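# Sort pins by comparator reading against the master pin

## Task

Measure every pin against the master pin (the one with a black band). Any pin whose size is below the master's by more than 0.005 mm goes into the reject tray, and every other pin goes into the job tray. The master must end up in neither tray and not resting on either tray's rim. A comparator reading only counts when the pin lies on the anvil with its side touching the backstop rod, the indicator tip sits on the pin, and neither the pin nor the lifting lever is touched by anything. Parts kept in position only by the robot do not count as placed. At the end, open both grippers and withdraw the arms.

## Robot and tools

Robot: two arms, left_arm and right_arm, facing each other across the table. Each carries a two-finger parallel gripper and a wrist camera. In the shared scene frame the base of left_arm is at (+0.188, +0.427, +0.113) m and right_arm's is at (-0.064, -0.490, +0.136) m. Left_arm stands on the +y side. The names do not match image sides.

Scene frame: the origin is the table centre and +z is up. The table surface is at z = +0.020 m. Positions are in metres and orientations are quaternions in w,x,y,z order. Gripper frame: the fingers extend along the gripper's +x axis and close along its y axis. The reported end_effector_position is the point between the pads, about 3 to 4 cm short of the fingertips.

execute_actions(actions): actions is a list of actions. Each action is a table of up to 15 rows, and each row runs for one 1/30 s step. If a table has fewer than 15 rows, its final row repeats until the 15 steps are used. Every row holds 14 numbers in [-1, 1]: dx, dy, dz, rx, ry, rz, opening for left_arm, then the same seven for right_arm. Send all 14 even when only one arm moves. The first six numbers are an offset in that gripper's own axes. They are measured from the gripper's pose at the start of the action; for a call's first action, that is the last pose a result reported. Every row is relative to that same start pose, so rows do not add up. Scale: 1.0 equals 0.6 m of translation or 180 degrees. rx, ry, rz form a single rotation vector. Opening is absolute, not an offset: +1 is fully open (0.088 m), and empty fingers touch at about -0.80, so values down to -1 add nothing further. Allow at least 0.5 s for a full close. An empty list only returns the current state and images.

move(target, speed, blocking): target is one 14-number row in the same layout, scale and gripper axes. It is an offset from the pose shown in the most recent result, and both arms travel straight toward it. Paths finish together, last 0.5 to 10 s, and stop at 10 s even if short. speed is the top path speed in m/s, from 0.002 to 0.5, default 0.25; the turn rate is capped at twice that in rad/s. The opening is sent when the move begins. Paths ignore obstacles and the other arm. Grippers lag, stray and can exceed speed, mostly when the arm is nearly straight. With blocking=false a result comes back after 0.5 s; check progress with wait(0), and call wait or stop before sending other motion. The result adds a move: line giving the ending (done, off_target, moving, held, fault) and active limits. limits=paced means the pose sent was clipped. limits=held means a check blocked steps, and the arm may then jump faster than speed. Each gripper's distance from its pose is also listed.

wait(seconds): 0 to 10; the arms keep their last command and any running move continues. stop(): brakes a running move, and needs room if it was fast; the fingers keep moving. zoom_image(camera, region): camera is one of cam_head_left, cam_head_right, cam_high, cam_low, cam_left_wrist, cam_right_wrist; region is [x0, y0, x1, y1] in pixels with the origin top-left, no larger than 504 by 504. show_instructions(): shows the reference image (the instrument sheet). read_manual(section): only "licences". finished_scene(scene): give the current scene number; call it once the result must hold, since it is irreversible.

Control details: each step, the commanded pose is clipped to within 70 mm and 16 degrees of the measured pose. Position has priority over orientation when both cannot be met. After an action the arm goes no further than its last clipped pose, so long moves need follow-up commands. Hand target lines show the pose the controller is now driving toward. Joint friction can leave a gripper short or slightly tilted, and tiny moves may not happen at all. Check each pose and correct any tilt. Reported hand positions are less accurate at long reach. A pose unreachable line means a clearance check altered or blocked that arm's command. To keep an arm still, send the offset back to its wanted pose in the first call of a reply, then zeros, while always sending the opening it should keep.

Gripping: grip_measured is the measured opening on the command scale. The last value in each arm's Joint positions is the opening in metres. Readings can be off by about 1 mm per gripper, and squeezing a hard part reads up to about 3 mm (0.061) narrower. For a firm hold, command about 0.07 below grip_measured; for a lighter hold, use less. Parts under about 3 mm wide get proportionally less force. Pad force tops out around 34 to 49 N, with a brief spike on first contact. Held parts may be tugged now and then, and loose items pushed.

Things to avoid: knocking or placing anything off the table; arm-to-arm contact or pressing; fast impacts or targets set far past a contact, since both press harder; drops and slams. If joint torque hits its load limit (waist 17.2, shoulder 21.3, elbow 21.3, wrist pitch 5.61, wrist yaw 5.59, wrist roll 5.24 N m, held weight included), that arm halts for 10 s and drops the rest of the call. Holding loads heats motors: a MOTOR HOT warning appears from 50 °C, and at 95 °C an OVER-TEMPERATURE FAULT holds the arm, which can lose power if it does not cool. Joint ranges are listed per arm, and the camera calibrations are given for projecting image points.

Each tool is called after "Request:" by a JSON object that holds its "method" and its "body".

Reference images:

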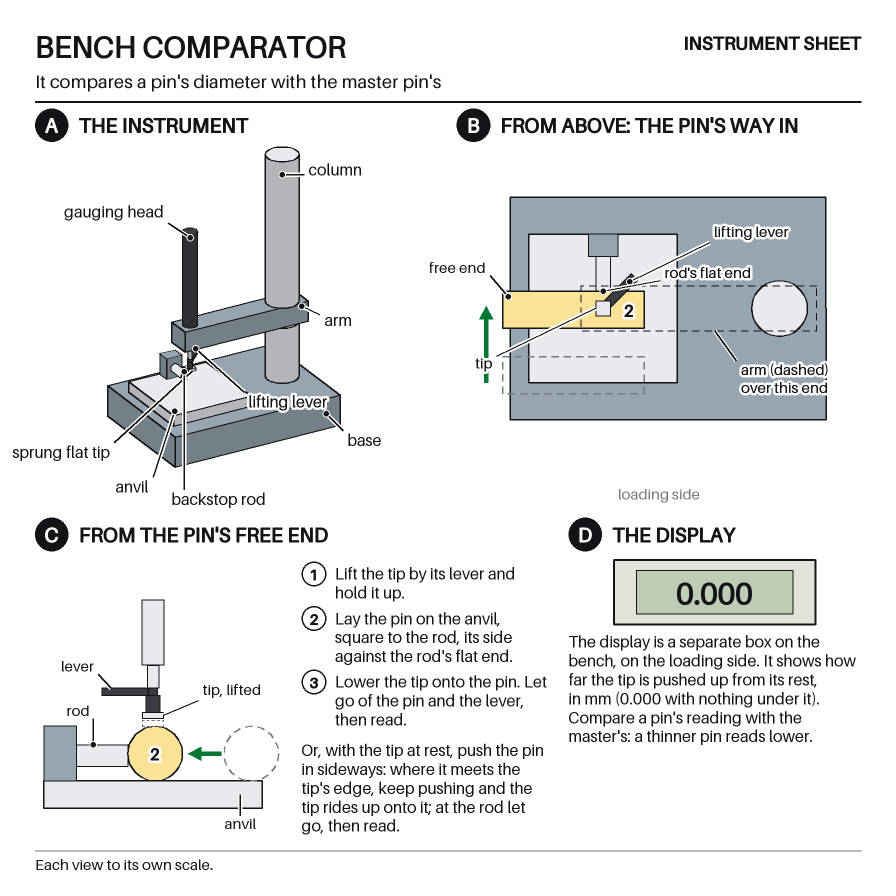

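## Session

Request:
{"method": "execute_actions", "body": {"actions": []}}

Scene clock: 0.00 s.
left_arm: end_effector_position=(-0.2439, +0.5141, +0.3955) grip_measured=+1.000 end_effector_quat_wxyz=(+0.198, +0.264, +0.684, -0.651) end_effector_velocity=(-0.001, +0.000, -0.001) end_effector_angular_velocity=(+0.002, +0.003, +0.008) | right_arm: end_effector_position=(+0.2901, -0.4318, +0.2252) grip_measured=+0.994 end_effector_quat_wxyz=(+0.505, +0.397, +0.587, -0.493) end_effector_velocity=(-0.001, -0.002, +0.003) end_effector_angular_velocity=(-0.005, -0.003, +0.006)
Joint positions: left_arm=[-1.457  1.578  1.535 -0.62  -0.075 -1.723  0.088] | right_arm=[-1.177  2.075  1.712 -1.386  0.002  1.531  0.088]
Joint velocities: left_arm=[-0.002  0.002 -0.002  0.007 -0.007 -0.007  0.   ] | right_arm=[-0.002 -0.007  0.002 -0.007  0.007 -0.007 -0.   ]
Motor temperatures (°C, as the motors report them): left_arm=[25 25 27 24 24 24] | right_arm=[26 26 24 23 24 27]
Heat: left arm: hottest elbow 27 °C (+0.0 °C/min); right arm: hottest wrist roll 27 °C (+0.0 °C/min).
Hand target (left_arm): -0.244, +0.514, +0.395; +0.198, +0.264, +0.684, -0.651
Hand target (right_arm): +0.290, -0.432, +0.225; +0.505, +0.397, +0.587, -0.493

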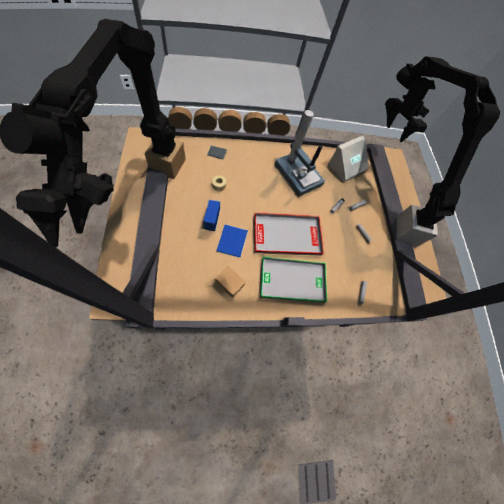

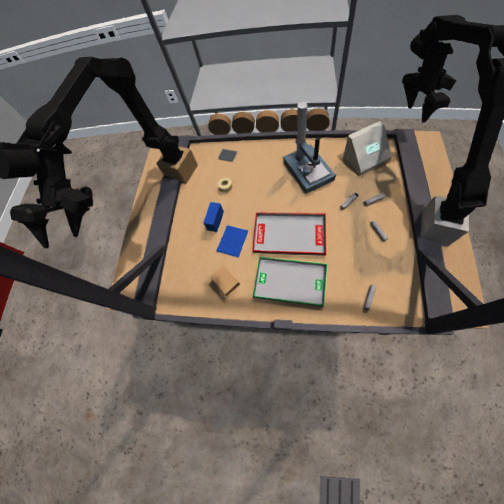

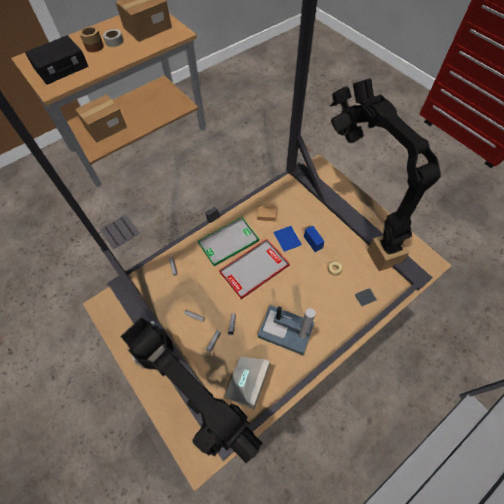

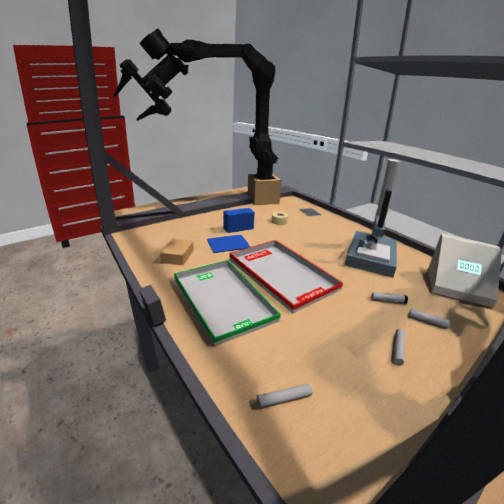

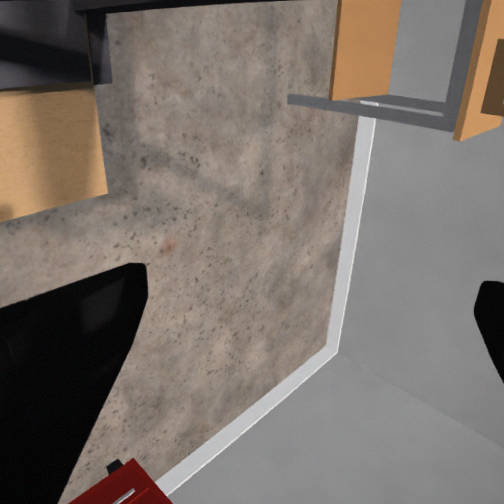

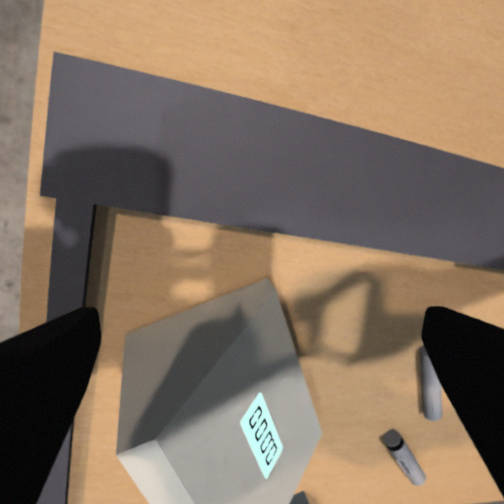

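Request:
{"method": "zoom_image", "body": {"camera": "cam_head_right", "region": [260, 90, 420, 250]}}

Request:
{"method": "zoom_image", "body": {"camera": "cam_low", "region": [320, 150, 504, 380]}}

Request:
{"method": "zoom_image", "body": {"camera": "cam_high", "region": [150, 240, 350, 420]}}

Region (260, 90, 420, 250) of cam_head_right's 504x504 image, scaled by 3.150, with more detail than that image has.

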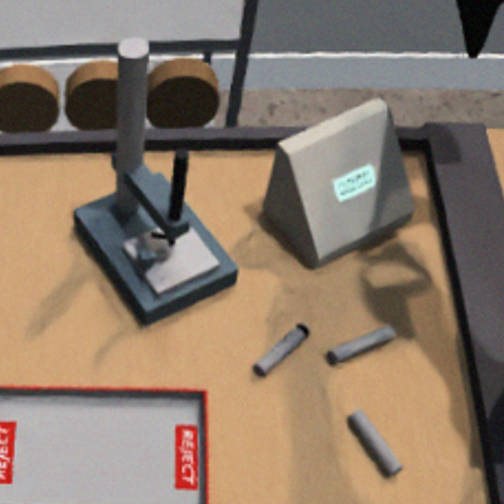

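Region (320, 150, 504, 380) of cam_low's 504x504 image, scaled by 2.191, with more detail than that image has; it fills the left 403 columns of this view, and the rest is white.

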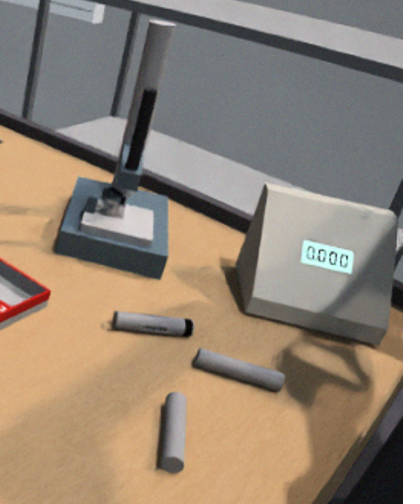

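Region (150, 240, 350, 420) of cam_high's 504x504 image, scaled by 2.520, with more detail than that image has; it fills the top 454 rows of this view, and the rest is white.

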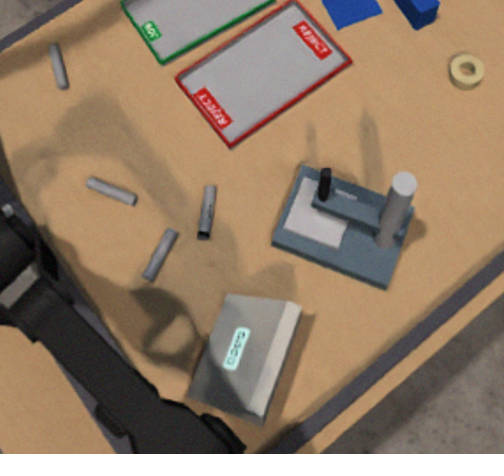

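Request:
{"method": "zoom_image", "body": {"camera": "cam_low", "region": [330, 150, 430, 290]}}

Request:
{"method": "zoom_image", "body": {"camera": "cam_high", "region": [245, 290, 335, 370]}}

Request:
{"method": "zoom_image", "body": {"camera": "cam_head_left", "region": [260, 100, 380, 220]}}

Request:
{"method": "zoom_image", "body": {"camera": "cam_head_right", "region": [270, 95, 350, 200]}}

Region (330, 150, 430, 290) of cam_low's 504x504 image, scaled by 3.600, with more detail than that image has; it fills the left 360 columns of this view, and the rest is white.

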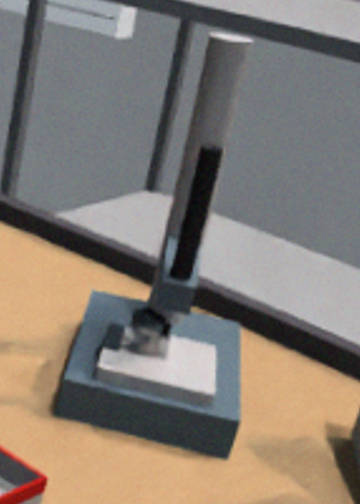

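Region (245, 290, 335, 370) of cam_high's 504x504 image, scaled by 5.600, with more detail than that image has.

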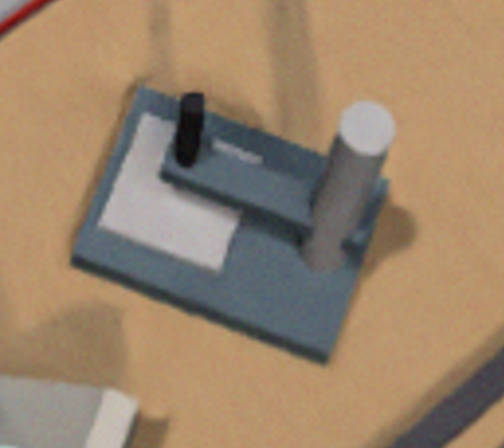

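Region (260, 100, 380, 220) of cam_head_left's 504x504 image, scaled by 4.200, with more detail than that image has.

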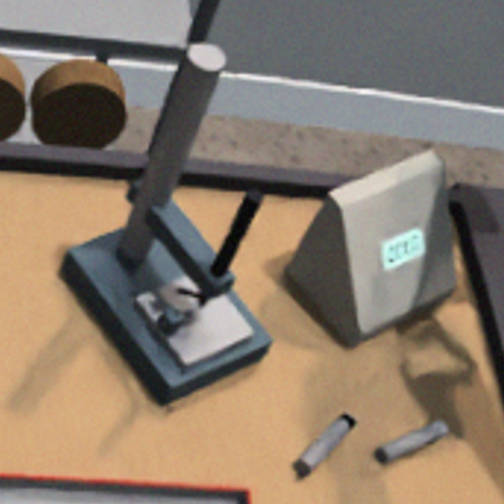

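Region (270, 95, 350, 200) of cam_head_right's 504x504 image, scaled by 4.800, with more detail than that image has; it fills the left 384 columns of this view, and the rest is white.

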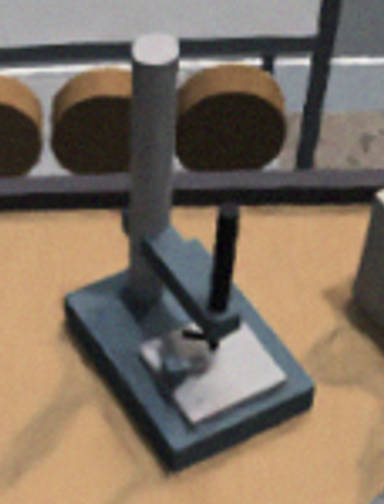

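Request:
{"method": "move", "body": {"target": [0,0,0,0,0,0,1, 0.0417,-0.3625,-0.2993,-0.8139,-0.1145,0.1631,1], "speed": 0.4}}

Scene clock: 123.83 s.
left_arm: end_effector_position=(-0.2439, +0.5141, +0.3955) grip_measured=+1.000 end_effector_quat_wxyz=(+0.198, +0.264, +0.684, -0.651) end_effector_velocity=(+0.002, -0.000, -0.003) end_effector_angular_velocity=(-0.013, -0.010, -0.001) | right_arm: end_effector_position=(+0.0424, -0.2995, +0.2405) grip_measured=+0.994 end_effector_quat_wxyz=(+0.674, -0.329, +0.472, +0.464) end_effector_velocity=(-0.005, +0.001, -0.001) end_effector_angular_velocity=(+0.002, +0.015, +0.035)
Joint positions: left_arm=[-1.457  1.578  1.535 -0.62  -0.075 -1.723  0.088] | right_arm=[-0.322  1.075  0.731 -0.887 -0.06  -0.182  0.088]
Joint velocities: left_arm=[-0.002 -0.002 -0.007 -0.007 -0.007  0.007  0.   ] | right_arm=[ 0.007 -0.002 -0.002 -0.007 -0.022 -0.022 -0.   ]
Motor temperatures (°C, as the motors report them): left_arm=[25 35 37 32 24 24] | right_arm=[26 42 29 23 24 27]
Heat: left arm: hottest elbow 37 °C (+2.0 °C/min); right arm: hottest shoulder 42 °C (+3.0 °C/min).
Hand target (left_arm): -0.244, +0.514, +0.395; +0.198, +0.264, +0.684, -0.651
Hand target (right_arm): +0.040, -0.300, +0.239; +0.672, -0.331, +0.469, +0.468
Off the commanded pose (left_arm): 0.000 m, 0 deg.
Off the commanded pose (right_arm): 0.002 m, 1 deg.
move: done
camera_calibration (this result's frames):
cam_right_wrist: T_world_to_cam=[[0.937944, -0.344683, 0.0381526, -0.14717], [-0.344745, -0.938682, -0.00515427, -0.235123], [0.0375898, -0.0083185, -0.999259, 0.315206], [0, 0, 0, 1]] pos_world=[0.0451312, -0.26881, 0.319375]

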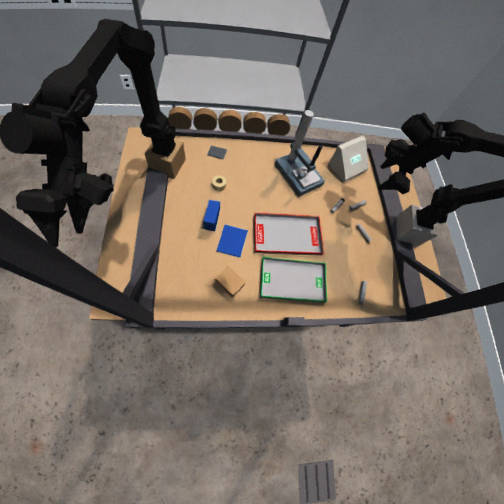

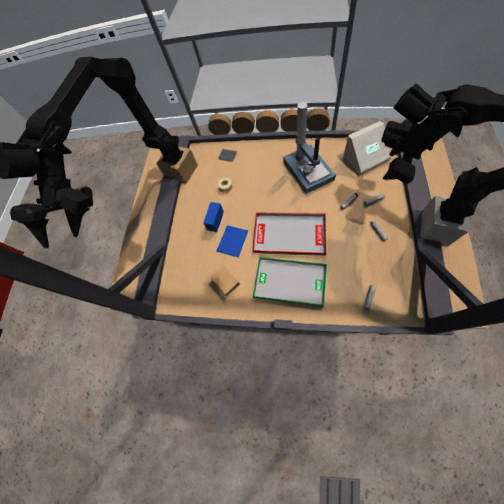

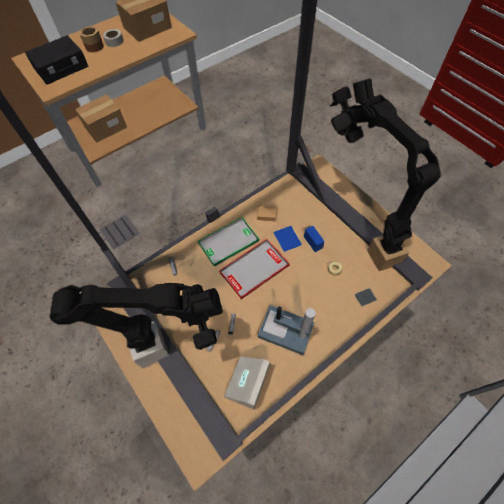

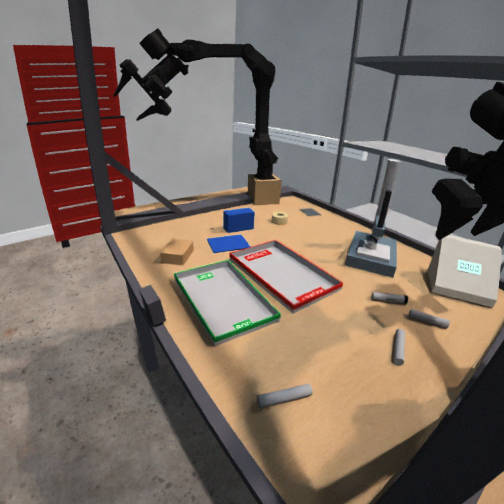

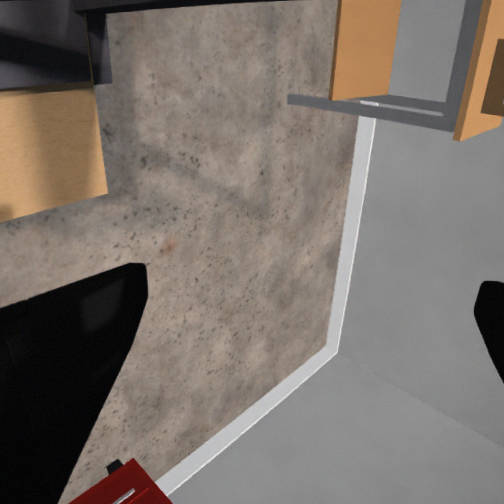

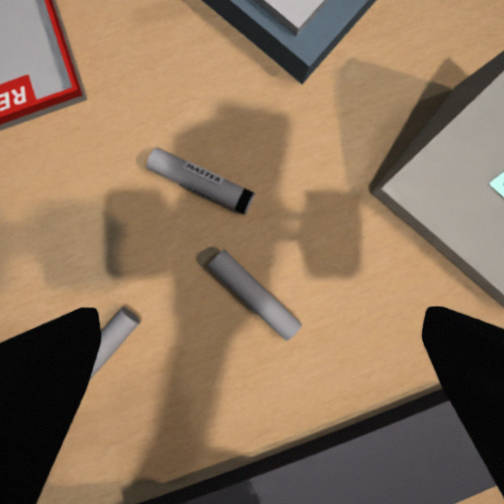

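Request:
{"method": "zoom_image", "body": {"camera": "cam_right_wrist", "region": [130, 120, 330, 360]}}

Region (130, 120, 330, 360) of cam_right_wrist's 504x504 image, scaled by 2.100, with more detail than that image has.

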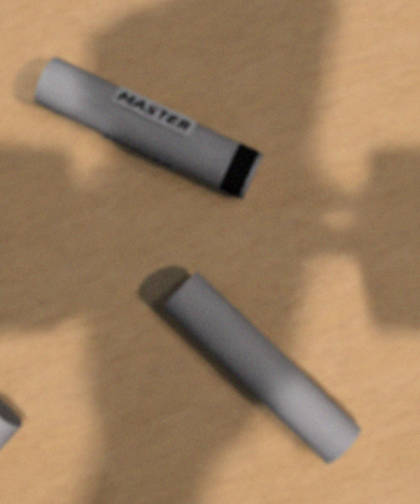

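Request:
{"method": "move", "body": {"target": [0,0,0,0,0,0,1, 0.2411,-0.0051,0.0275,-0.3097,-0.1254,0.1983,0.3], "speed": 0.3}}

Scene clock: 246.40 s.
left_arm: end_effector_position=(-0.2439, +0.5141, +0.3955) grip_measured=+1.000 end_effector_quat_wxyz=(+0.198, +0.264, +0.684, -0.651) end_effector_velocity=(+0.004, +0.001, -0.004) end_effector_angular_velocity=(+0.008, -0.023, +0.012) | right_arm: end_effector_position=(+0.0660, -0.2408, +0.1118) grip_measured=+0.302 end_effector_quat_wxyz=(+0.354, -0.354, +0.147, +0.853) end_effector_velocity=(-0.003, -0.001, -0.001) end_effector_angular_velocity=(+0.007, +0.007, +0.028)
Joint positions: left_arm=[-1.457  1.578  1.535 -0.62  -0.075 -1.723  0.088] | right_arm=[-0.638  1.956  0.809 -0.507 -0.78  -1.687  0.054]
Joint velocities: left_arm=[-0.007 -0.002 -0.002 -0.022 -0.007 -0.022  0.   ] | right_arm=[ 0.002  0.012  0.007 -0.022 -0.007 -0.037 -0.   ]
Motor temperatures (°C, as the motors report them): left_arm=[25 38 39 34 24 24] | right_arm=[26 32 30 28 24 27]
Heat: left arm: hottest elbow 39 °C (+1.0 °C/min); right arm: hottest shoulder 32 °C (-2.0 °C/min).
Hand target (left_arm): -0.244, +0.514, +0.395; +0.198, +0.264, +0.684, -0.651
Hand target (right_arm): +0.068, -0.240, +0.110; +0.353, -0.352, +0.147, +0.854
Off the commanded pose (left_arm): 0.000 m, 0 deg.
Off the commanded pose (right_arm): 0.003 m, 0 deg.
move: done
camera_calibration (this result's frames):
cam_right_wrist: T_world_to_cam=[[0.711722, 0.701676, 0.0331991, 0.123208], [0.644167, -0.63308, -0.429253, -0.116844], [-0.280179, 0.326894, -0.902574, 0.276991], [0, 0, 0, 1]] pos_world=[0.0651848, -0.250971, 0.195759]

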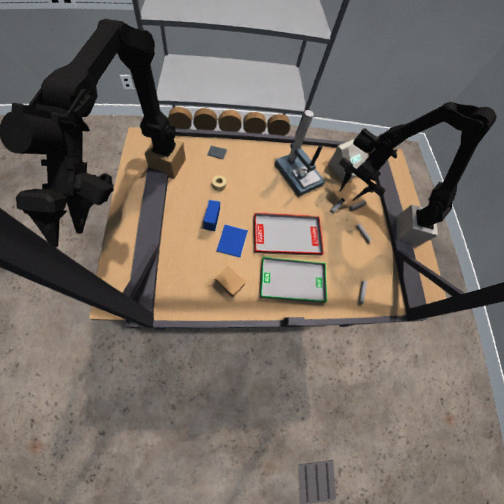

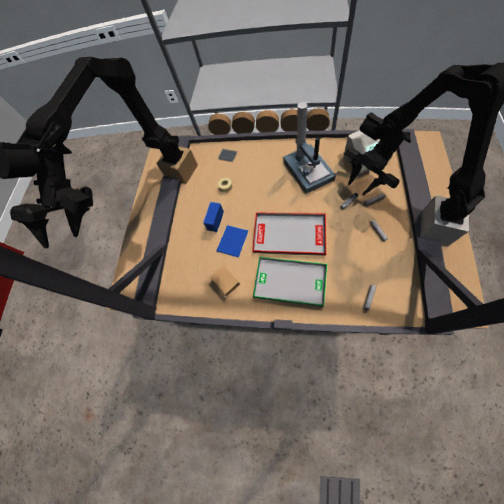

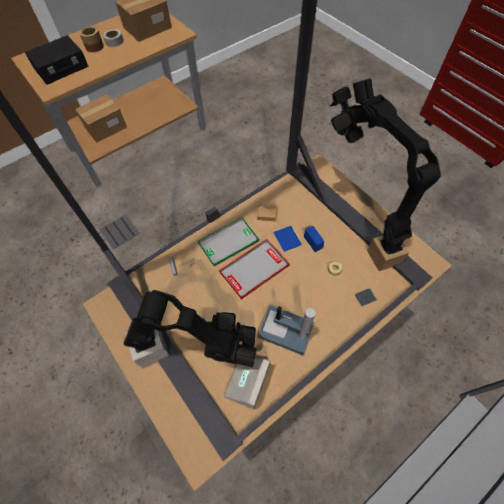

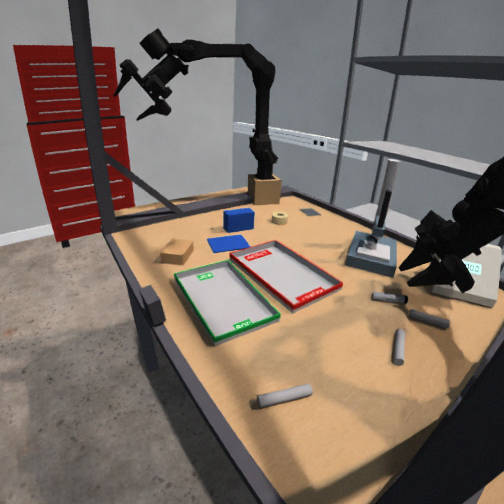

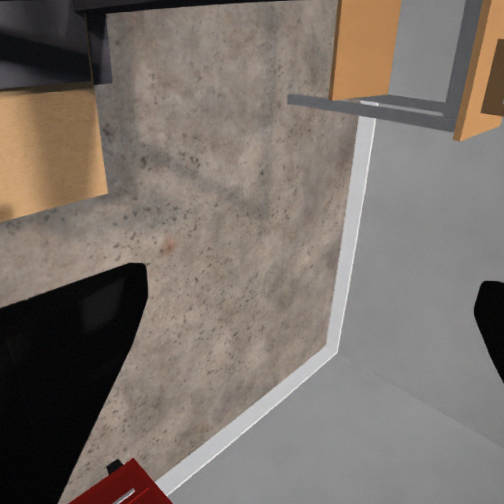

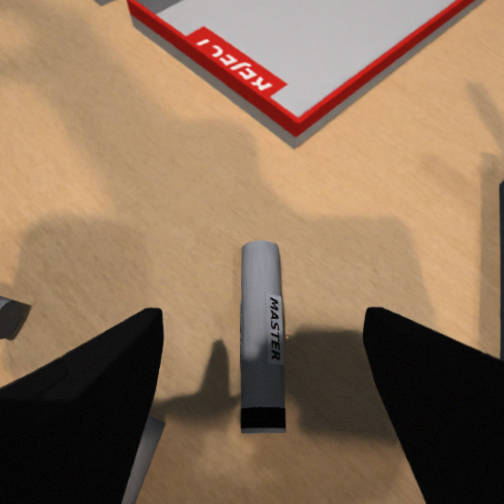

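Request:
{"method": "move", "body": {"target": [0,0,0,0,0,0,1, 0.0637,-0.0027,-0.0725,0,0,0,-0.06], "speed": 0.1}}

Scene clock: 277.23 s.
left_arm: end_effector_position=(-0.2439, +0.5141, +0.3955) grip_measured=+1.000 end_effector_quat_wxyz=(+0.198, +0.264, +0.684, -0.651) end_effector_velocity=(-0.001, +0.000, -0.001) end_effector_angular_velocity=(+0.002, +0.003, +0.008) | right_arm: end_effector_position=(+0.0705, -0.2403, +0.0577) grip_measured=-0.058 end_effector_quat_wxyz=(+0.355, -0.355, +0.145, +0.852) end_effector_velocity=(-0.002, -0.001, +0.000) end_effector_angular_velocity=(+0.002, +0.031, -0.014)
Joint positions: left_arm=[-1.457  1.578  1.535 -0.62  -0.075 -1.723  0.088] | right_arm=[-0.647  2.164  0.806 -0.297 -0.78  -1.699  0.036]
Joint velocities: left_arm=[-0.002  0.002 -0.002  0.007 -0.007 -0.007  0.   ] | right_arm=[-0.007  0.007 -0.002 -0.007 -0.022  0.007 -0.   ]
Motor temperatures (°C, as the motors report them): left_arm=[25 38 39 34 24 24] | right_arm=[26 33 30 26 25 27]
Heat: left arm: hottest elbow 39 °C (+1.0 °C/min); right arm: hottest shoulder 33 °C (+0.0 °C/min).
Hand target (left_arm): -0.244, +0.514, +0.395; +0.198, +0.264, +0.684, -0.651
Hand target (right_arm): +0.070, -0.242, +0.054; +0.354, -0.354, +0.147, +0.853
Off the commanded pose (left_arm): 0.000 m, 0 deg.
Off the commanded pose (right_arm): 0.004 m, 0 deg.
move: done
camera_calibration (this result's frames):
cam_right_wrist: T_world_to_cam=[[0.712365, 0.700733, 0.0388513, 0.120933], [0.645222, -0.632145, -0.429047, -0.142529], [-0.276088, 0.330706, -0.902446, 0.229898], [0, 0, 0, 1]] pos_world=[0.0692861, -0.25087, 0.14162]

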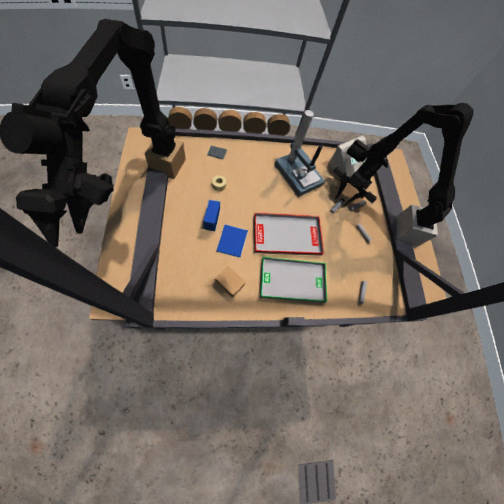

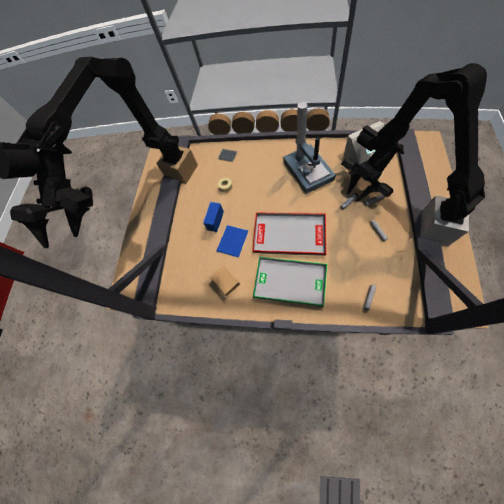

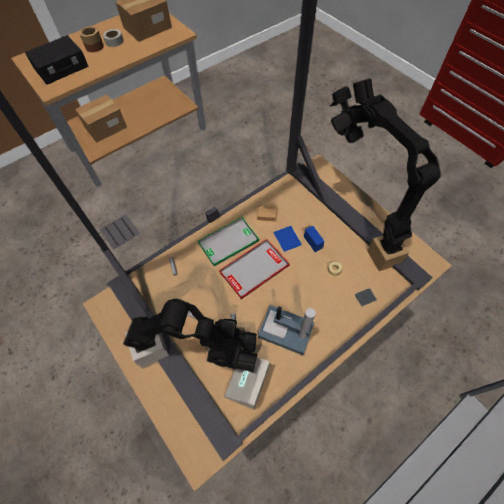

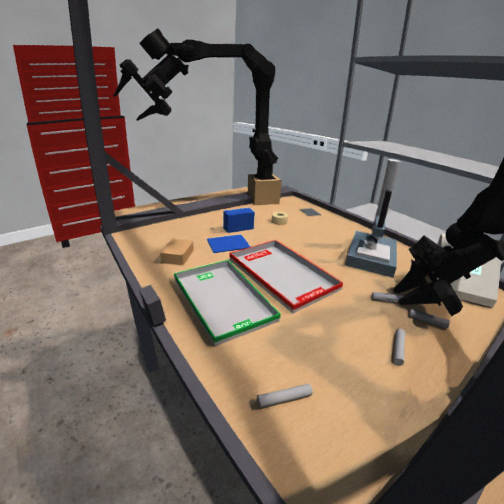

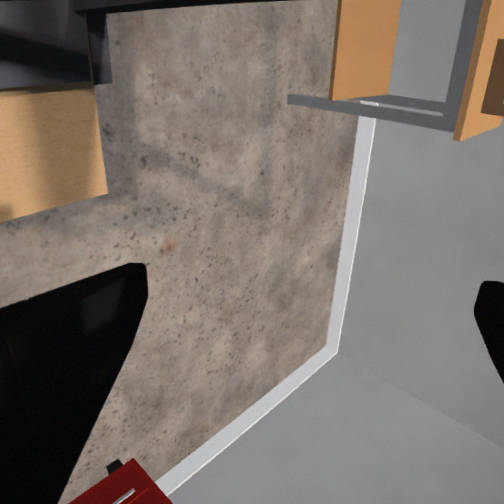

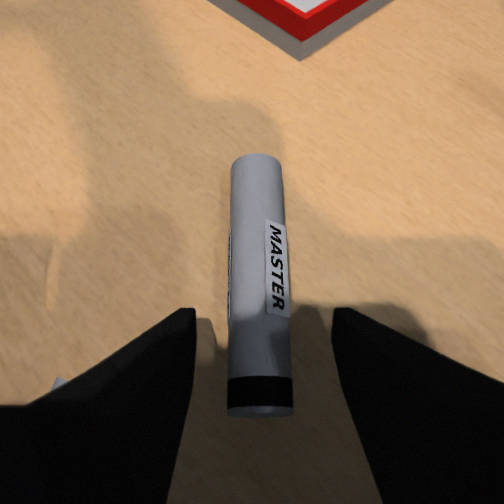

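Request:
{"method": "zoom_image", "body": {"camera": "cam_low", "region": [360, 250, 460, 330]}}

Request:
{"method": "zoom_image", "body": {"camera": "cam_head_left", "region": [320, 130, 400, 220]}}

Region (360, 250, 460, 330) of cam_low's 504x504 image, scaled by 5.040, with more detail than that image has; it fills the top 403 rows of this view, and the rest is white.

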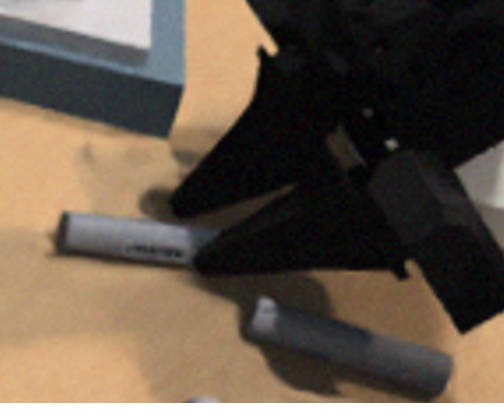

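Region (320, 130, 400, 220) of cam_head_left's 504x504 image, scaled by 5.600, with more detail than that image has.

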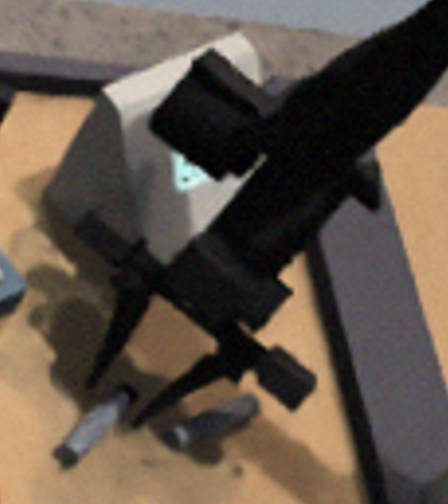

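Request:
{"method": "move", "body": {"target": [0,0,0,0,0,0,1, 0.015,0.0032,-0.0102,0,0,0,-0.06], "speed": 0.03}}

Request:
{"method": "zoom_image", "body": {"camera": "cam_low", "region": [360, 250, 460, 330]}}

Scene clock: 324.17 s.
left_arm: end_effector_position=(-0.2439, +0.5141, +0.3955) grip_measured=+1.000 end_effector_quat_wxyz=(+0.198, +0.264, +0.684, -0.651) end_effector_velocity=(+0.003, -0.005, -0.004) end_effector_angular_velocity=(-0.033, -0.016, +0.022) | right_arm: end_effector_position=(+0.0719, -0.2380, +0.0509) grip_measured=-0.058 end_effector_quat_wxyz=(+0.358, -0.359, +0.137, +0.851) end_effector_velocity=(+0.002, +0.001, -0.002) end_effector_angular_velocity=(+0.009, -0.022, +0.008)
Joint positions: left_arm=[-1.457  1.578  1.535 -0.62  -0.075 -1.723  0.088] | right_arm=[-0.644  2.188  0.803 -0.249 -0.78  -1.696  0.036]
Joint velocities: left_arm=[-0.002 -0.002 -0.002 -0.022 -0.037  0.007  0.   ] | right_arm=[ 0.002  0.002 -0.002  0.022  0.007 -0.007 -0.   ]
Motor temperatures (°C, as the motors report them): left_arm=[25 39 40 35 24 24] | right_arm=[26 35 28 25 25 27]
Heat: left arm: hottest elbow 40 °C (+1.0 °C/min); right arm: hottest shoulder 35 °C (+2.0 °C/min).
Hand target (left_arm): -0.244, +0.514, +0.395; +0.198, +0.264, +0.684, -0.651
Hand target (right_arm): +0.068, -0.240, +0.047; +0.355, -0.355, +0.145, +0.852
Off the commanded pose (left_arm): 0.000 m, 0 deg.
Off the commanded pose (right_arm): 0.006 m, 1 deg.
move: done
camera_calibration (this result's frames):
cam_right_wrist: T_world_to_cam=[[0.710537, 0.701215, 0.0586116, 0.117827], [0.652766, -0.625753, -0.427, -0.143971], [-0.262742, 0.341659, -0.90235, 0.225054], [0, 0, 0, 1]] pos_world=[0.0693896, -0.249604, 0.134696]

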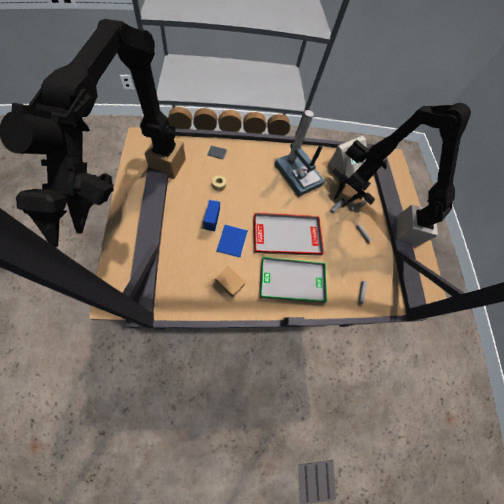

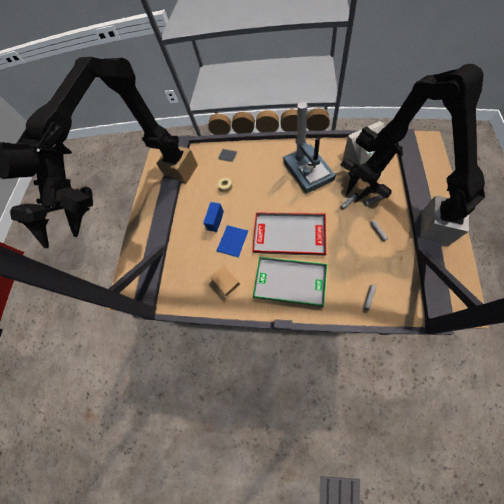

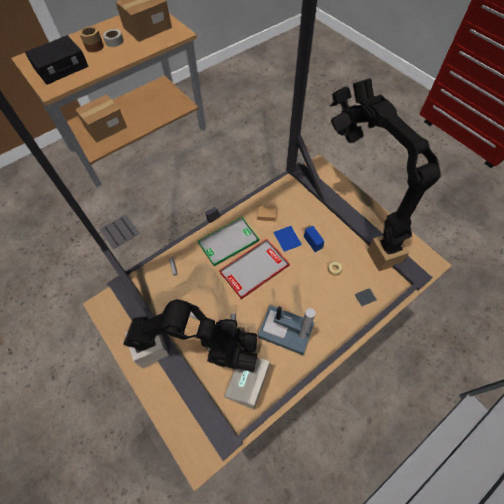

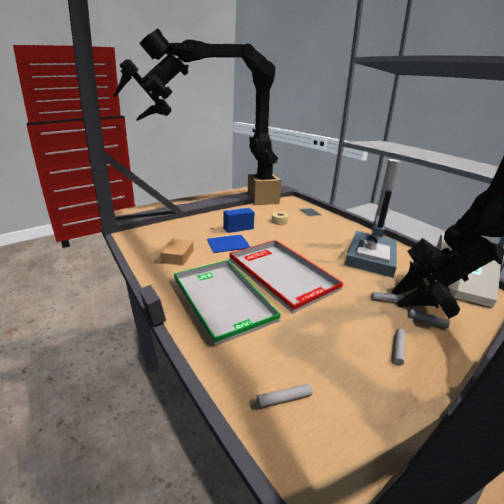

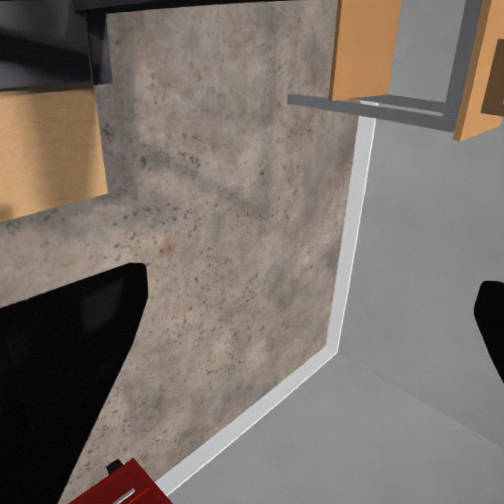

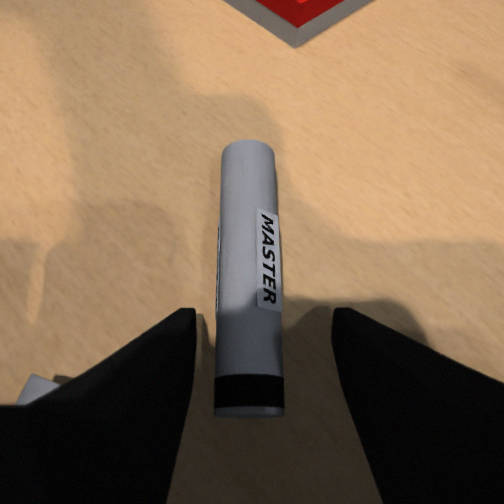

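Region (360, 250, 460, 330) of cam_low's 504x504 image, scaled by 5.040, with more detail than that image has; it fills the top 403 rows of this view, and the rest is white.

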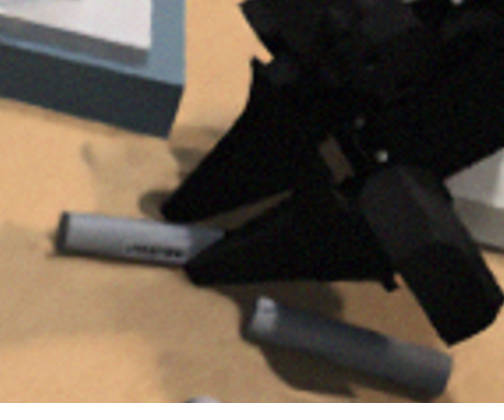

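Request:
{"method": "execute_actions", "body": {"actions": [[[0,0,0,0,0,0,1, 0.007,0.010,-0.007,0,0,0,-0.1]]]}}

Scene clock: 338.63 s.
left_arm: end_effector_position=(-0.2439, +0.5141, +0.3955) grip_measured=+1.000 end_effector_quat_wxyz=(+0.198, +0.264, +0.684, -0.651) end_effector_velocity=(+0.002, -0.000, -0.001) end_effector_angular_velocity=(-0.000, -0.007, +0.008) | right_arm: end_effector_position=(+0.0711, -0.2389, +0.0495) grip_measured=-0.097 end_effector_quat_wxyz=(+0.362, -0.360, +0.131, +0.850) end_effector_velocity=(-0.002, +0.001, +0.002) end_effector_angular_velocity=(+0.022, +0.008, +0.002)
Joint positions: left_arm=[-1.457  1.578  1.535 -0.62  -0.075 -1.723  0.088] | right_arm=[-0.647  2.189  0.787 -0.219 -0.785 -1.696  0.034]
Joint velocities: left_arm=[-0.002 -0.002 -0.002 -0.007 -0.007 -0.007  0.   ] | right_arm=[-0.002 -0.002 -0.007  0.007 -0.022 -0.007 -0.   ]
Motor temperatures (°C, as the motors report them): left_arm=[25 39 40 35 24 24] | right_arm=[26 35 27 25 25 27]
Heat: left arm: hottest elbow 40 °C (+1.0 °C/min); right arm: hottest shoulder 35 °C (+1.0 °C/min).
Hand target (left_arm): -0.244, +0.514, +0.395; +0.198, +0.264, +0.684, -0.651
Hand target (right_arm): +0.068, -0.242, +0.045; +0.358, -0.359, +0.137, +0.851
Off the commanded pose (left_arm): 0.000 m, 0 deg.
Off the commanded pose (right_arm): 0.007 m, 1 deg.
camera_calibration (this result's frames):
cam_right_wrist: T_world_to_cam=[[0.712191, 0.698288, 0.07195, 0.11757], [0.65372, -0.622382, -0.430454, -0.143668], [-0.255801, 0.353601, -0.89974, 0.226103], [0, 0, 0, 1]] pos_world=[0.0680233, -0.251464, 0.133132]

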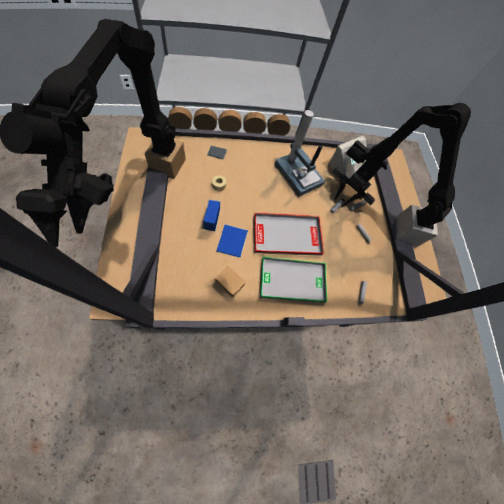

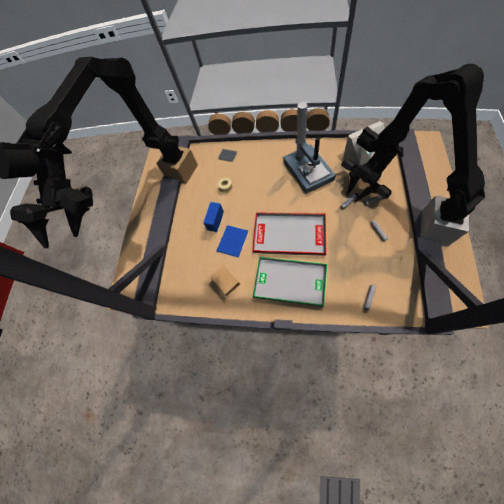

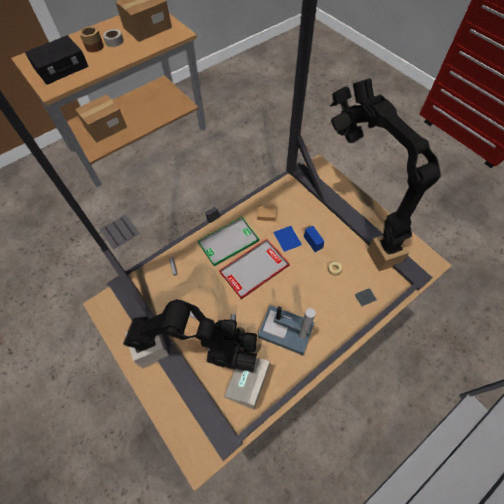

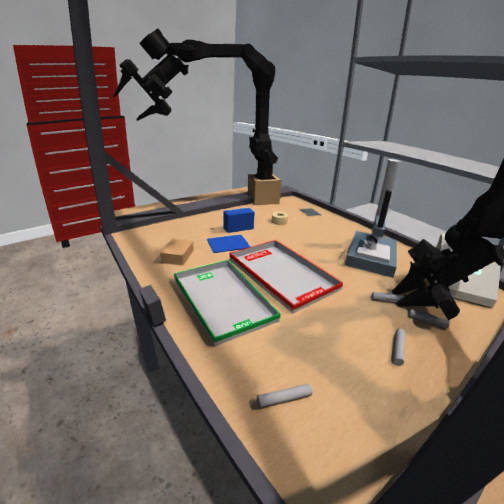

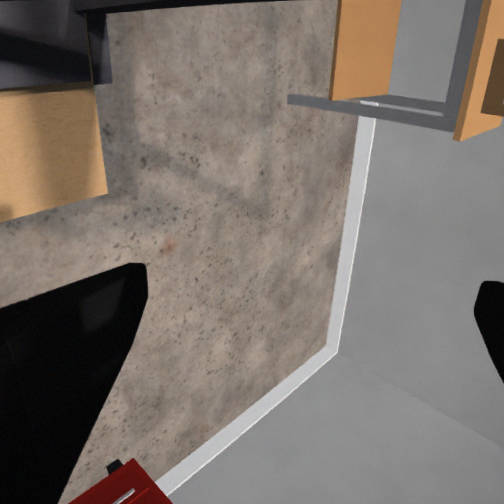

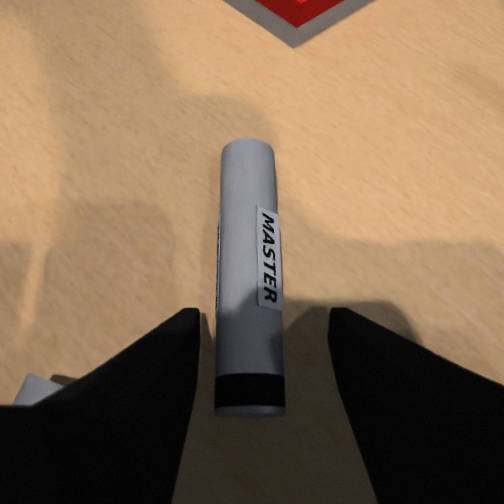

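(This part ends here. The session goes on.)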